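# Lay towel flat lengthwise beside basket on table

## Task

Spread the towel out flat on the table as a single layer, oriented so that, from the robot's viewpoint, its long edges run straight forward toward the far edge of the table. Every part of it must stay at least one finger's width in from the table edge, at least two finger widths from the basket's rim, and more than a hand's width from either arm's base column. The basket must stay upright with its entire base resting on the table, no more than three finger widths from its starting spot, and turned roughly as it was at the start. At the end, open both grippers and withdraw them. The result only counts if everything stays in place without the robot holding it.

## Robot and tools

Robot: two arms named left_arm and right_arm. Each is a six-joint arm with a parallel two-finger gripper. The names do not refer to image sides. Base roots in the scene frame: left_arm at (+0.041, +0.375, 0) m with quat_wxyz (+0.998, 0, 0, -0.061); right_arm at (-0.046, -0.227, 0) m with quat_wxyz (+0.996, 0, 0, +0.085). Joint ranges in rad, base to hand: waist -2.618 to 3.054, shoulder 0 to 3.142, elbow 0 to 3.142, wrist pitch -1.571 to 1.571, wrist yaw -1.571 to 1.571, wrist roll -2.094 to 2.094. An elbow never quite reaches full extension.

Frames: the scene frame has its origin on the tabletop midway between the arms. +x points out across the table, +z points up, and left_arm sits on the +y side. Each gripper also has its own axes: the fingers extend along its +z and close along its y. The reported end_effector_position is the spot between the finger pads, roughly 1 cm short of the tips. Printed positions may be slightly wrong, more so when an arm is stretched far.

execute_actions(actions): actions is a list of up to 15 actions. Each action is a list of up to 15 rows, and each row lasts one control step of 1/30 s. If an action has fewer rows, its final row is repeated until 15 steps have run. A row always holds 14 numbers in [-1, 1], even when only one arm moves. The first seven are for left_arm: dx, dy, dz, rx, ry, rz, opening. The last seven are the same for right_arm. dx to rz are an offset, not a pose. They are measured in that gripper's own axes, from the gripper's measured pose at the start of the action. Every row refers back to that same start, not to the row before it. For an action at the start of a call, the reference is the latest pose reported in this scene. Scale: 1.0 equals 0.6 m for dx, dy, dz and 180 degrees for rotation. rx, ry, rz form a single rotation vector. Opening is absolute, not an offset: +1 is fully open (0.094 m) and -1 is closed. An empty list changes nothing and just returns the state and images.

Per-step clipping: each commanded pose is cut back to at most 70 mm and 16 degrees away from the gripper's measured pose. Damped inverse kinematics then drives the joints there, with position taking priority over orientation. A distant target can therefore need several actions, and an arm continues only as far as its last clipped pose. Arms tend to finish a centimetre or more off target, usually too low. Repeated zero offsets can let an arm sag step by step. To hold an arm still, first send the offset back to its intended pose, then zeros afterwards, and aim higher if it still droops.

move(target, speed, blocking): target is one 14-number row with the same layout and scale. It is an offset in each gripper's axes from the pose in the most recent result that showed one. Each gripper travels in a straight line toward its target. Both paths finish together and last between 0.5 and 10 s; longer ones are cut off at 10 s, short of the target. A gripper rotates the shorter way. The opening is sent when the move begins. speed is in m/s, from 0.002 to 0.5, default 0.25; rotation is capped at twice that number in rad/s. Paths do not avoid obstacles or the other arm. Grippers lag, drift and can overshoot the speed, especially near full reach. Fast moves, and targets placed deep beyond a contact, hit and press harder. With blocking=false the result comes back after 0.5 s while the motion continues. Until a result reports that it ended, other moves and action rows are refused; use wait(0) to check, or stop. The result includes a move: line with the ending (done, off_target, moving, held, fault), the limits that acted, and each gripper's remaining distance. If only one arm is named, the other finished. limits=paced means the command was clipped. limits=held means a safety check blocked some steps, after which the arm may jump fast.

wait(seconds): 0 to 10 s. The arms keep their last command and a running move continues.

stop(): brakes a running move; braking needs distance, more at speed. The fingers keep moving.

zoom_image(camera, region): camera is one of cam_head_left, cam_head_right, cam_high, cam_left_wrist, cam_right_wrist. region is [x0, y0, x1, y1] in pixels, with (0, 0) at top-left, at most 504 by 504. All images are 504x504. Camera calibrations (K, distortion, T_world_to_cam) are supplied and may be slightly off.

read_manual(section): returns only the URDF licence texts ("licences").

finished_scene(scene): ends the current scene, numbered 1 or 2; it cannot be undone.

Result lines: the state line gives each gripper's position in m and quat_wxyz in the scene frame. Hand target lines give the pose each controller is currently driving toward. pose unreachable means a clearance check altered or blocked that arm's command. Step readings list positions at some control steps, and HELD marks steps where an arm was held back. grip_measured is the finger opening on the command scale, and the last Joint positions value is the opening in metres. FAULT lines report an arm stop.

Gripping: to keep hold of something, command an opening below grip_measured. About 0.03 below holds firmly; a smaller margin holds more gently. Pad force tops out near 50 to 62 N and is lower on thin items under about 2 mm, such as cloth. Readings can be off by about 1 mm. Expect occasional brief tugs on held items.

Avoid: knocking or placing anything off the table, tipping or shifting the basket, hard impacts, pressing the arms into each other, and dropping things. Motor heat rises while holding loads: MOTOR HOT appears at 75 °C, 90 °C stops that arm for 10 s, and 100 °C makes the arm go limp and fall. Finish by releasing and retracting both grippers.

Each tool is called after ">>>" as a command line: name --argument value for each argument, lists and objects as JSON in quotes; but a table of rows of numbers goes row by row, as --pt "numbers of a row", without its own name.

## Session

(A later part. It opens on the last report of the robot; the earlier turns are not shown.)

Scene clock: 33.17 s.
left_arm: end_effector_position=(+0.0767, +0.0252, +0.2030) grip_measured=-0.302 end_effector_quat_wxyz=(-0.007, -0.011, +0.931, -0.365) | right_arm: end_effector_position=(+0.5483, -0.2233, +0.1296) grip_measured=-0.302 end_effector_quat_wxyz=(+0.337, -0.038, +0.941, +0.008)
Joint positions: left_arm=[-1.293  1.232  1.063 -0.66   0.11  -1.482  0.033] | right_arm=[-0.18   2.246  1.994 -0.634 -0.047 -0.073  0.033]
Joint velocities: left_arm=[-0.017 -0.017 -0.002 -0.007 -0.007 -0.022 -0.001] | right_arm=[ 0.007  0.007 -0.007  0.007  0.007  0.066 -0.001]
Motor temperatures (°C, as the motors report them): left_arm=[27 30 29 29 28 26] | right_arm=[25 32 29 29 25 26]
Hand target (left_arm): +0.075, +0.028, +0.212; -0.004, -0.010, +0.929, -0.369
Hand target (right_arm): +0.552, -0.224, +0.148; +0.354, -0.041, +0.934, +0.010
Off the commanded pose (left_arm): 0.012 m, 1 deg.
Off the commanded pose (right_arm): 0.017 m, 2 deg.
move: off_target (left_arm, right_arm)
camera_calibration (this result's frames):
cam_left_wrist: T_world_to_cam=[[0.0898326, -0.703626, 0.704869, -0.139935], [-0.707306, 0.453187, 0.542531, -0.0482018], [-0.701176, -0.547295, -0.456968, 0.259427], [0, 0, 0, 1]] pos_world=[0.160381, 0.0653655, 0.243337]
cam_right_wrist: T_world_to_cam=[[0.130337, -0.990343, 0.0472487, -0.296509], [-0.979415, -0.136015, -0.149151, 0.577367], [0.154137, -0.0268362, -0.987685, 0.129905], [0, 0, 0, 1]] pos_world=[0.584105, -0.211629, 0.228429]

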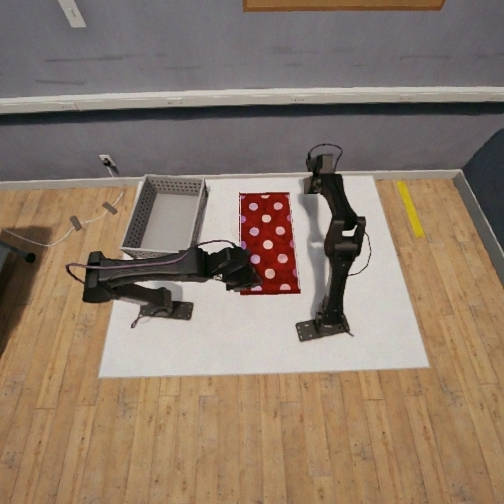

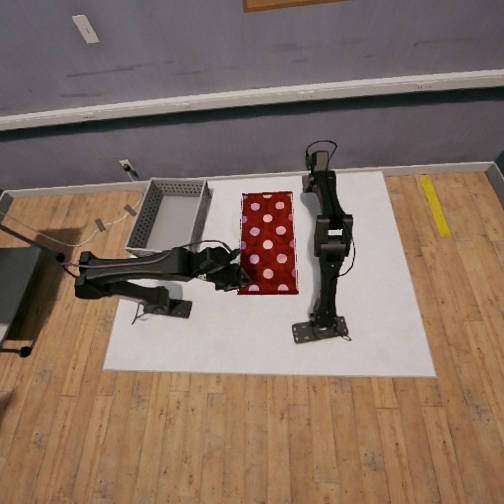

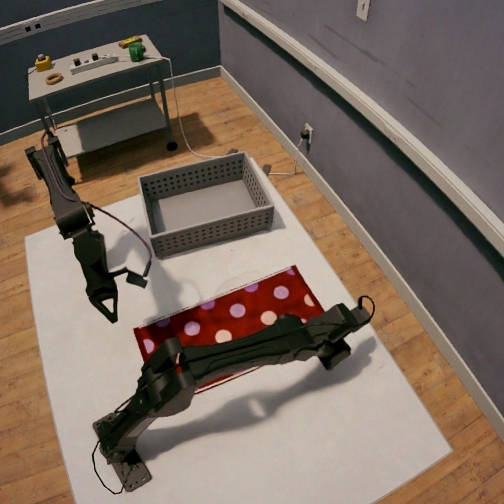

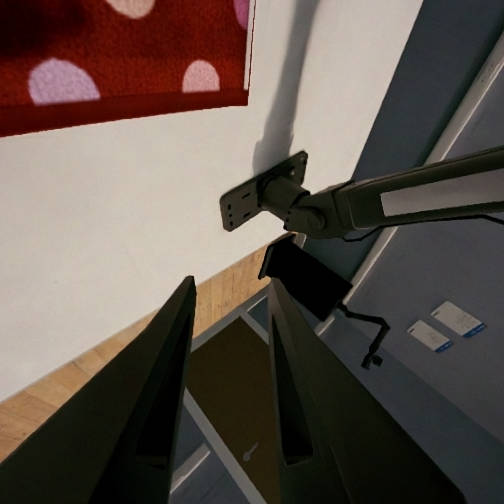

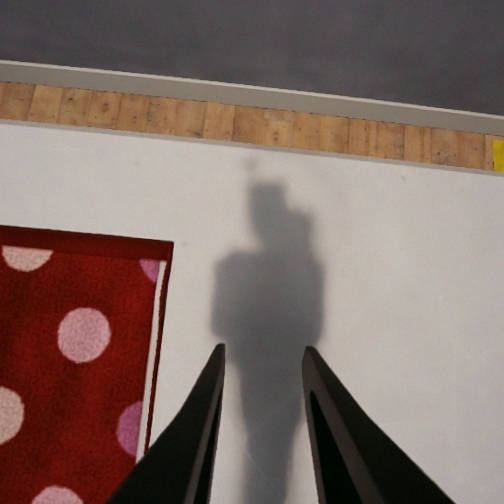

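>>> move --target '[0.03,0.15,-0.1,0,0,0,-0.3,0.075,0.315,0.128,0,0,0,1]'

>>> move --target '[0,0,0,0,0,0,-0.3,0.045,0,0.055,0,0,0,1]' --speed 0.05

>>> move --target '[0,0,0,0,0,0,-0.3,-0.05,0,0.07,0,0,0,1]' --speed 0.05

>>> move --target '[0,0,0,0,0,0,-0.3,-0.12,0,-0.18,0,0,0,1]'

>>> move --target '[0,0,0,0,0,0,-0.3,0,-0.45,-0.2,0,0,0,1]'

Scene clock: 34.77 s.
left_arm: end_effector_position=(+0.0579, +0.1229, +0.1892) grip_measured=-0.302 end_effector_quat_wxyz=(-0.009, -0.011, +0.928, -0.373) | right_arm: end_effector_position=(+0.5397, -0.0319, +0.0304) grip_measured=+1.000 end_effector_quat_wxyz=(+0.323, -0.044, +0.945, +0.018)
Joint positions: left_arm=[-1.315  0.802  0.804 -0.813  0.1   -1.501  0.033] | right_arm=[ 0.195  2.454  1.98  -0.455  0.161  0.22   0.094]
Joint velocities: left_arm=[-0.007  0.002  0.002 -0.007 -0.037  0.007 -0.001] | right_arm=[-0.007  0.007 -0.007  0.066  0.066  0.007  0.   ]
Motor temperatures (°C, as the motors report them): left_arm=[27 30 29 29 28 26] | right_arm=[25 33 29 29 25 26]
Hand target (left_arm): +0.057, +0.131, +0.185; -0.007, -0.011, +0.931, -0.365
Hand target (right_arm): +0.546, -0.033, +0.038; +0.335, -0.036, +0.942, +0.013
Off the commanded pose (left_arm): 0.009 m, 1 deg.
Off the commanded pose (right_arm): 0.013 m, 2 deg.
move: off_target (right_arm)
camera_calibration (this result's frames):
cam_left_wrist: T_world_to_cam=[[0.0924426, -0.691867, 0.716082, -0.0634531], [-0.705413, 0.462053, 0.537494, -0.0985348], [-0.702743, -0.554821, -0.445339, 0.2922], [0, 0, 0, 1]] pos_world=[0.141699, 0.163746, 0.228527]
cam_right_wrist: T_world_to_cam=[[0.148501, -0.988441, 0.0305188, -0.110422], [-0.980907, -0.151147, -0.122373, 0.579642], [0.125571, -0.0117637, -0.992015, 0.0544052], [0, 0, 0, 1]] pos_world=[0.578141, -0.0208945, 0.128273]

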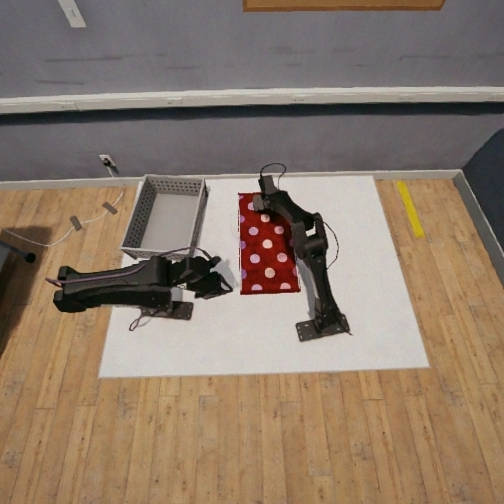

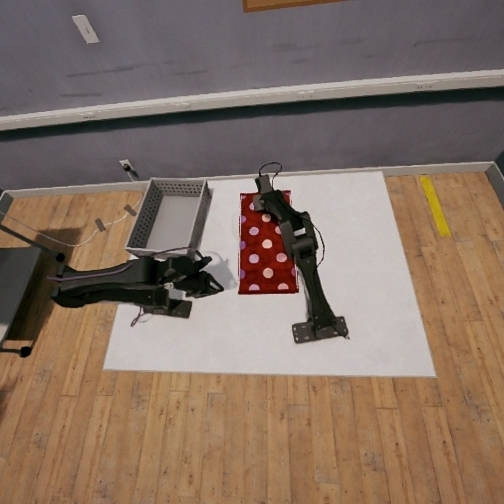

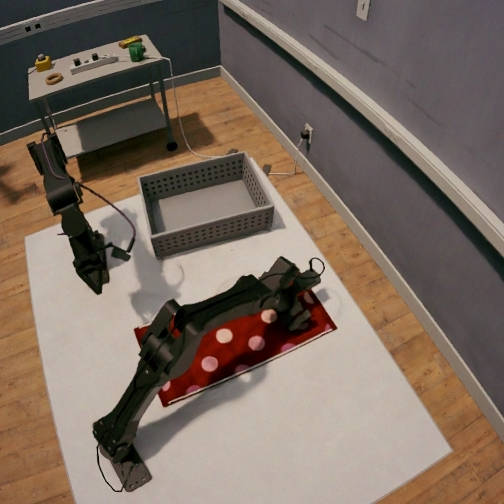

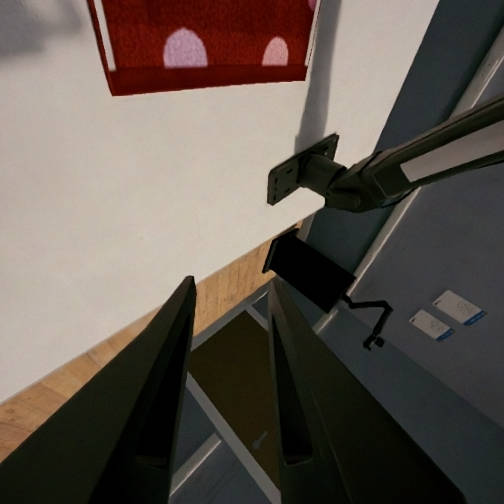

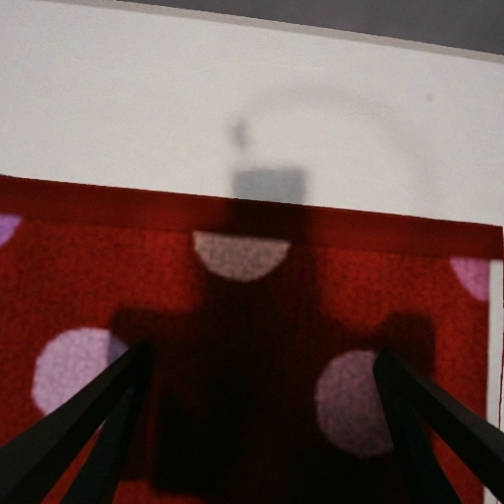

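Scene clock: 35.90 s.
left_arm: end_effector_position=(+0.0579, +0.1229, +0.1892) grip_measured=-0.302 end_effector_quat_wxyz=(-0.009, -0.011, +0.928, -0.373) | right_arm: end_effector_position=(+0.5513, -0.0288, +0.0287) grip_measured=+1.000 end_effector_quat_wxyz=(+0.362, -0.038, +0.931, +0.027)
Joint positions: left_arm=[-1.315  0.802  0.804 -0.813  0.1   -1.501  0.033] | right_arm=[ 0.195  2.454  1.918 -0.308  0.169  0.22   0.094]
Joint velocities: left_arm=[ 0.007 -0.017  0.012 -0.022 -0.022 -0.022  0.001] | right_arm=[ 0.017 -0.002 -0.012  0.051  0.007 -0.022  0.   ]
Motor temperatures (°C, as the motors report them): left_arm=[27 30 29 29 28 26] | right_arm=[25 33 29 29 25 26]
Hand target (left_arm): +0.058, +0.123, +0.189; -0.009, -0.011, +0.928, -0.373
Hand target (right_arm): +0.537, -0.033, -0.011; +0.323, -0.043, +0.945, +0.018
Off the commanded pose (left_arm): 0.000 m, 0 deg.
Off the commanded pose (right_arm): 0.043 m, 5 deg.
move: off_target (right_arm)
camera_calibration (this result's frames):
cam_left_wrist: T_world_to_cam=[[0.0924426, -0.691867, 0.716082, -0.0634531], [-0.705413, 0.462053, 0.537494, -0.0985348], [-0.702743, -0.554821, -0.445339, 0.2922], [0, 0, 0, 1]] pos_world=[0.141699, 0.163746, 0.228527]
cam_right_wrist: T_world_to_cam=[[0.142012, -0.989712, 0.0174036, -0.105114], [-0.968222, -0.142542, -0.205495, 0.586969], [0.205862, 0.0123322, -0.978503, 0.00728376], [0, 0, 0, 1]] pos_world=[0.581744, -0.0204547, 0.129576]

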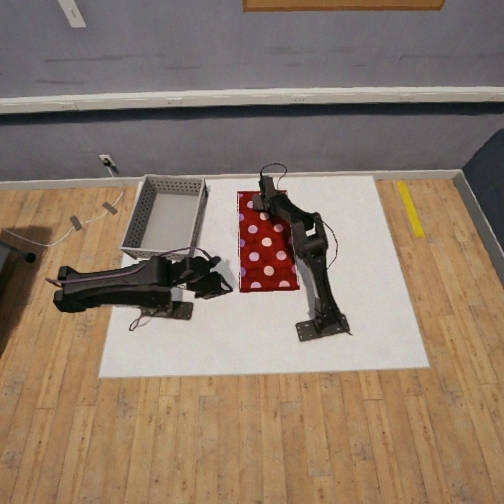

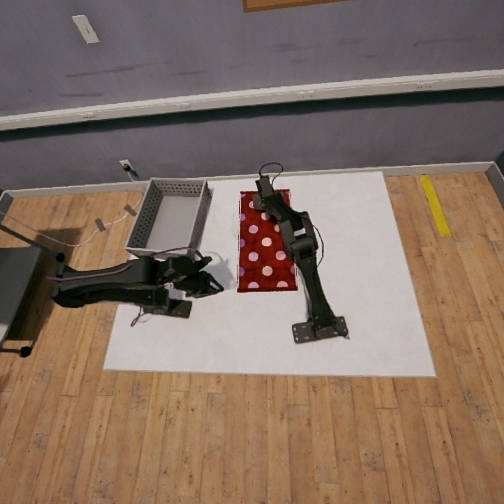

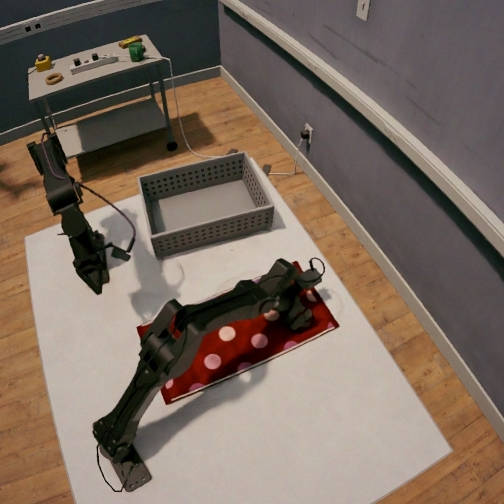

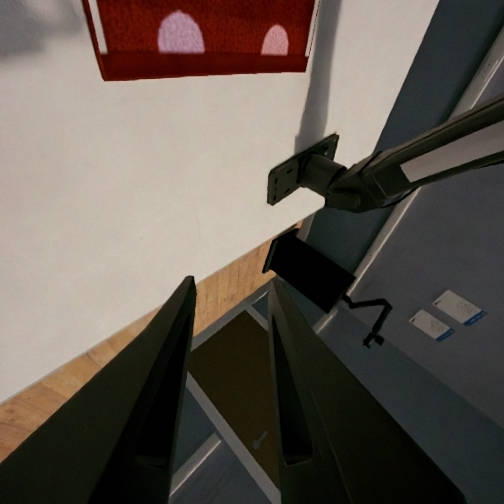

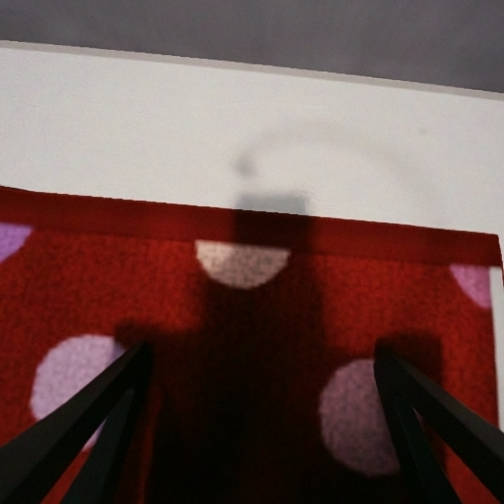

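Scene clock: 37.20 s.
left_arm: end_effector_position=(+0.0579, +0.1229, +0.1892) grip_measured=-0.302 end_effector_quat_wxyz=(-0.009, -0.011, +0.928, -0.373) | right_arm: end_effector_position=(+0.6033, -0.0161, +0.0319) grip_measured=+1.000 end_effector_quat_wxyz=(+0.384, -0.038, +0.922, +0.030)
Joint positions: left_arm=[-1.315  0.802  0.804 -0.813  0.1   -1.501  0.033] | right_arm=[ 0.185  2.7    2.365 -0.459  0.167  0.204  0.094]
Joint velocities: left_arm=[-0.007 -0.002 -0.017  0.037  0.095 -0.022 -0.   ] | right_arm=[ 0.002 -0.002  0.042 -0.066 -0.051  0.037  0.   ]
Motor temperatures (°C, as the motors report them): left_arm=[27 29 29 29 28 26] | right_arm=[25 33 29 29 25 26]
Hand target (left_arm): +0.058, +0.123, +0.189; -0.009, -0.011, +0.928, -0.373
Hand target (right_arm): +0.601, -0.025, +0.017; +0.363, -0.038, +0.931, +0.027
Off the commanded pose (left_arm): 0.000 m, 0 deg.
Off the commanded pose (right_arm): 0.016 m, 3 deg.
move: off_target (right_arm)
camera_calibration (this result's frames):
cam_left_wrist: T_world_to_cam=[[0.0924426, -0.691867, 0.716082, -0.0634531], [-0.705413, 0.462053, 0.537494, -0.0985348], [-0.702743, -0.554821, -0.445339, 0.2922], [0, 0, 0, 1]] pos_world=[0.141699, 0.163746, 0.228527]
cam_right_wrist: T_world_to_cam=[[0.143734, -0.98948, 0.0164462, -0.10093], [-0.957055, -0.143213, -0.252063, 0.634459], [0.251767, 0.02049, -0.967571, -0.0283565], [0, 0, 0, 1]] pos_world=[0.628858, -0.00842443, 0.134147]

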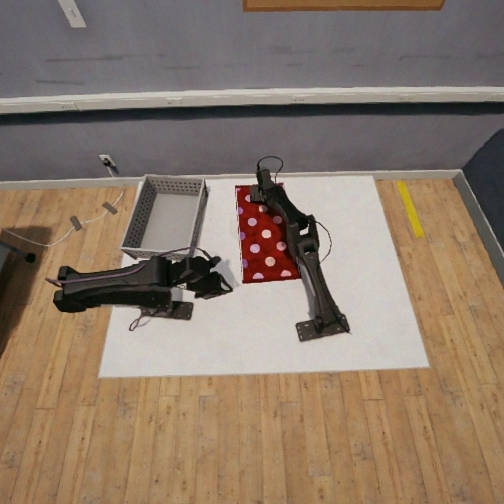

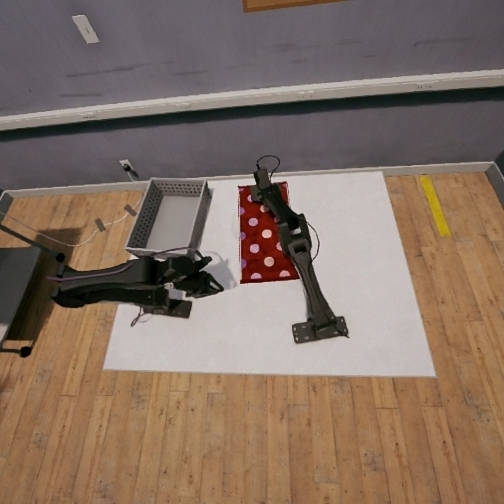

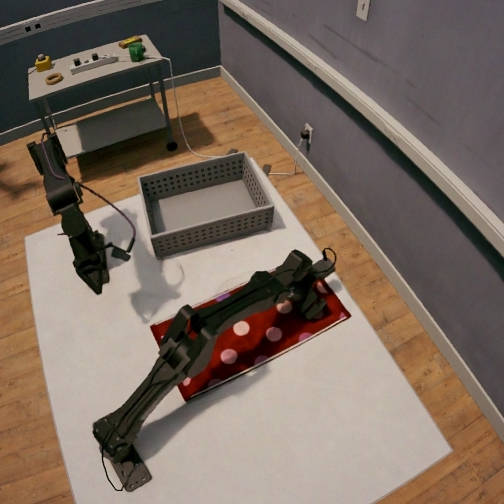

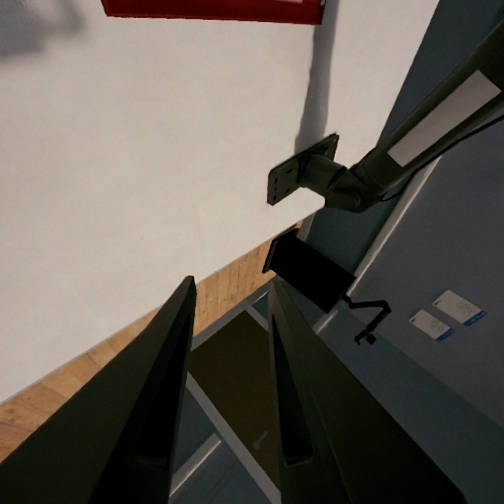

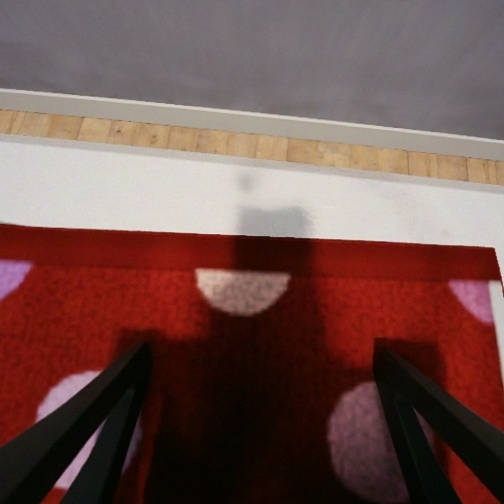

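Scene clock: 38.63 s.
left_arm: end_effector_position=(+0.0579, +0.1229, +0.1892) grip_measured=-0.302 end_effector_quat_wxyz=(-0.009, -0.011, +0.928, -0.373) | right_arm: end_effector_position=(+0.5778, -0.0255, +0.1435) grip_measured=+1.000 end_effector_quat_wxyz=(+0.369, -0.040, +0.928, +0.025)
Joint positions: left_arm=[-1.315  0.802  0.804 -0.813  0.1   -1.501  0.033] | right_arm=[ 0.185  2.604  2.65  -0.874  0.167  0.204  0.094]
Joint velocities: left_arm=[-0.012 -0.002  0.017 -0.051 -0.007 -0.037 -0.   ] | right_arm=[ 0.007 -0.007 -0.012 -0.007 -0.022 -0.066  0.   ]
Motor temperatures (°C, as the motors report them): left_arm=[27 29 29 29 28 26] | right_arm=[25 33 29 29 25 26]
Hand target (left_arm): +0.058, +0.123, +0.189; -0.009, -0.011, +0.928, -0.373
Hand target (right_arm): +0.579, -0.020, +0.159; +0.384, -0.038, +0.922, +0.031
Off the commanded pose (left_arm): 0.000 m, 0 deg.
Off the commanded pose (right_arm): 0.016 m, 2 deg.
move: off_target (right_arm)
camera_calibration (this result's frames):
cam_left_wrist: T_world_to_cam=[[0.0924426, -0.691867, 0.716082, -0.0634531], [-0.705413, 0.462053, 0.537494, -0.0985348], [-0.702743, -0.554821, -0.445339, 0.2922], [0, 0, 0, 1]] pos_world=[0.141699, 0.163746, 0.228527]
cam_right_wrist: T_world_to_cam=[[0.144379, -0.98924, 0.0236453, -0.109869], [-0.964642, -0.146033, -0.219409, 0.636524], [0.220501, 0.00886867, -0.975346, 0.105198], [0, 0, 0, 1]] pos_world=[0.606684, -0.0166661, 0.244862]

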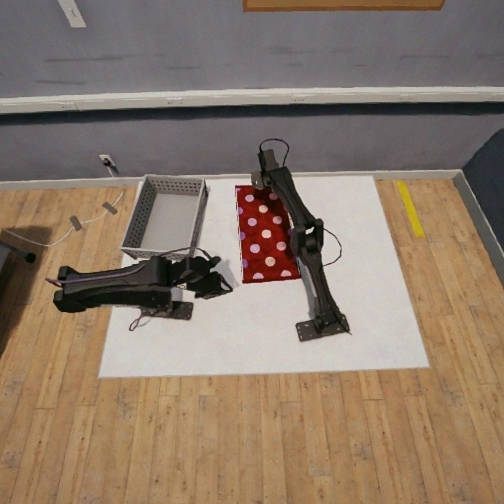

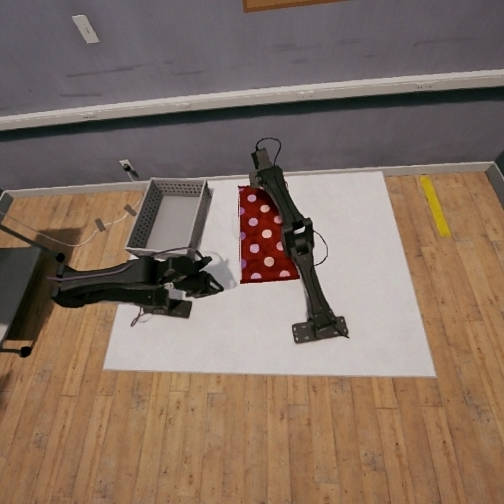

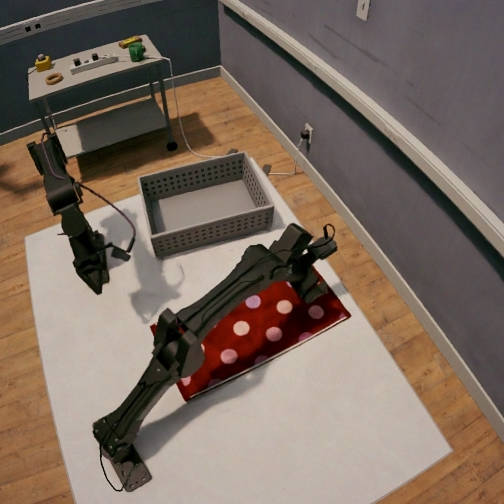

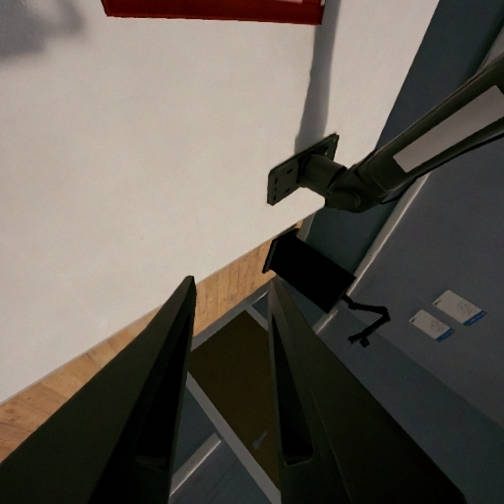

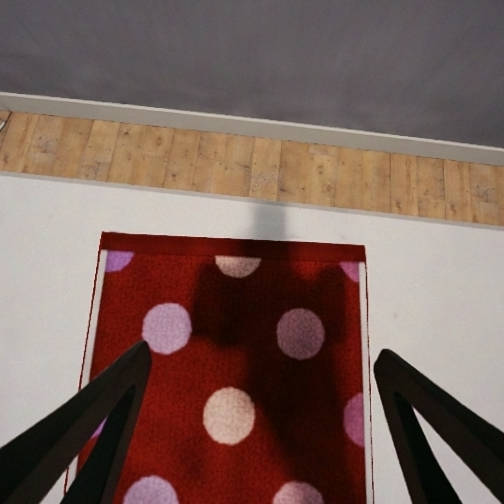

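Scene clock: 40.53 s.
left_arm: end_effector_position=(+0.0579, +0.1229, +0.1892) grip_measured=-0.302 end_effector_quat_wxyz=(-0.009, -0.011, +0.928, -0.373) | right_arm: end_effector_position=(+0.5181, -0.3103, +0.2189) grip_measured=+1.000 end_effector_quat_wxyz=(+0.358, -0.032, +0.933, +0.015)
Joint positions: left_arm=[-1.315  0.802  0.804 -0.813  0.1   -1.501  0.033] | right_arm=[-0.378  2.154  2.178 -0.882 -0.188 -0.206  0.094]
Joint velocities: left_arm=[-0.002 -0.007 -0.012 -0.037 -0.095 -0.066  0.   ] | right_arm=[-0.007 -0.007 -0.002 -0.037 -0.037  0.007  0.   ]
Motor temperatures (°C, as the motors report them): left_arm=[27 29 29 30 28 26] | right_arm=[25 33 29 29 25 26]
Hand target (left_arm): +0.058, +0.123, +0.189; -0.009, -0.011, +0.928, -0.373
Hand target (right_arm): +0.521, -0.304, +0.232; +0.371, -0.043, +0.927, +0.018
Off the commanded pose (left_arm): 0.000 m, 0 deg.
Off the commanded pose (right_arm): 0.010 m, 2 deg.
move: done
camera_calibration (this result's frames):
cam_left_wrist: T_world_to_cam=[[0.0924426, -0.691867, 0.716082, -0.0634531], [-0.705413, 0.462053, 0.537494, -0.0985348], [-0.702743, -0.554821, -0.445339, 0.2922], [0, 0, 0, 1]] pos_world=[0.141699, 0.163746, 0.228527]
cam_right_wrist: T_world_to_cam=[[0.123119, -0.991764, 0.0352935, -0.377059], [-0.972508, -0.12766, -0.19476, 0.558243], [0.197662, -0.0103444, -0.980216, 0.201375], [0, 0, 0, 1]] pos_world=[0.549515, -0.300605, 0.319422]

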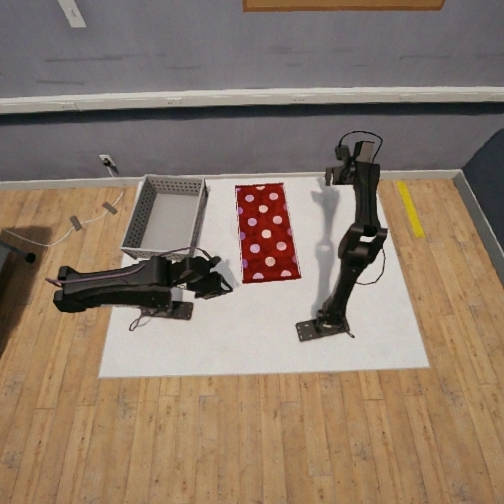

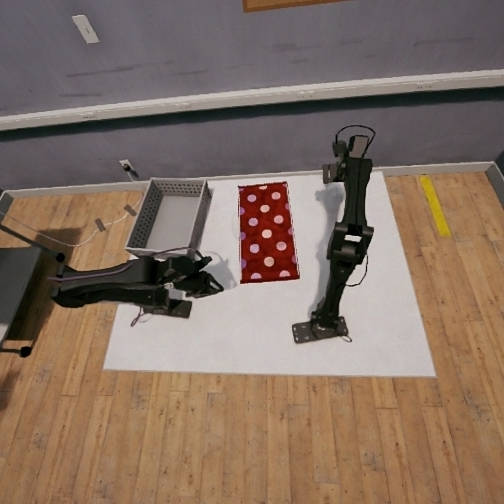

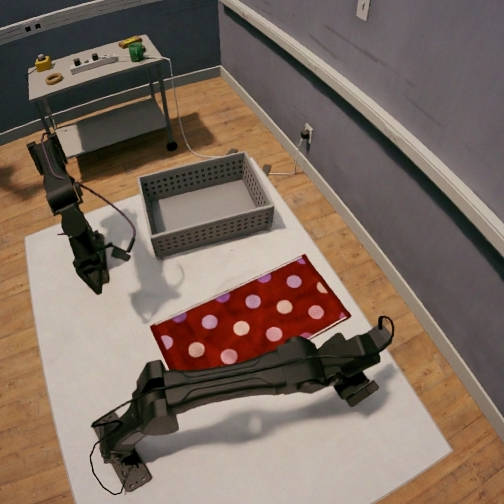

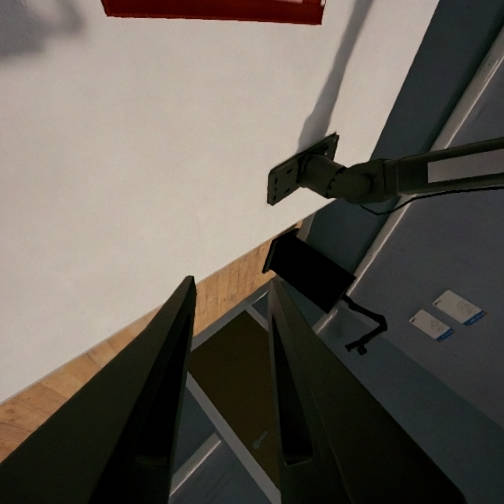

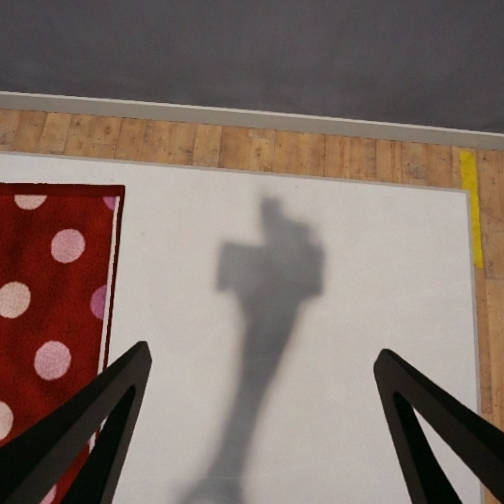

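>>> finished_scene --scene 1

The scene is finished: the task was done.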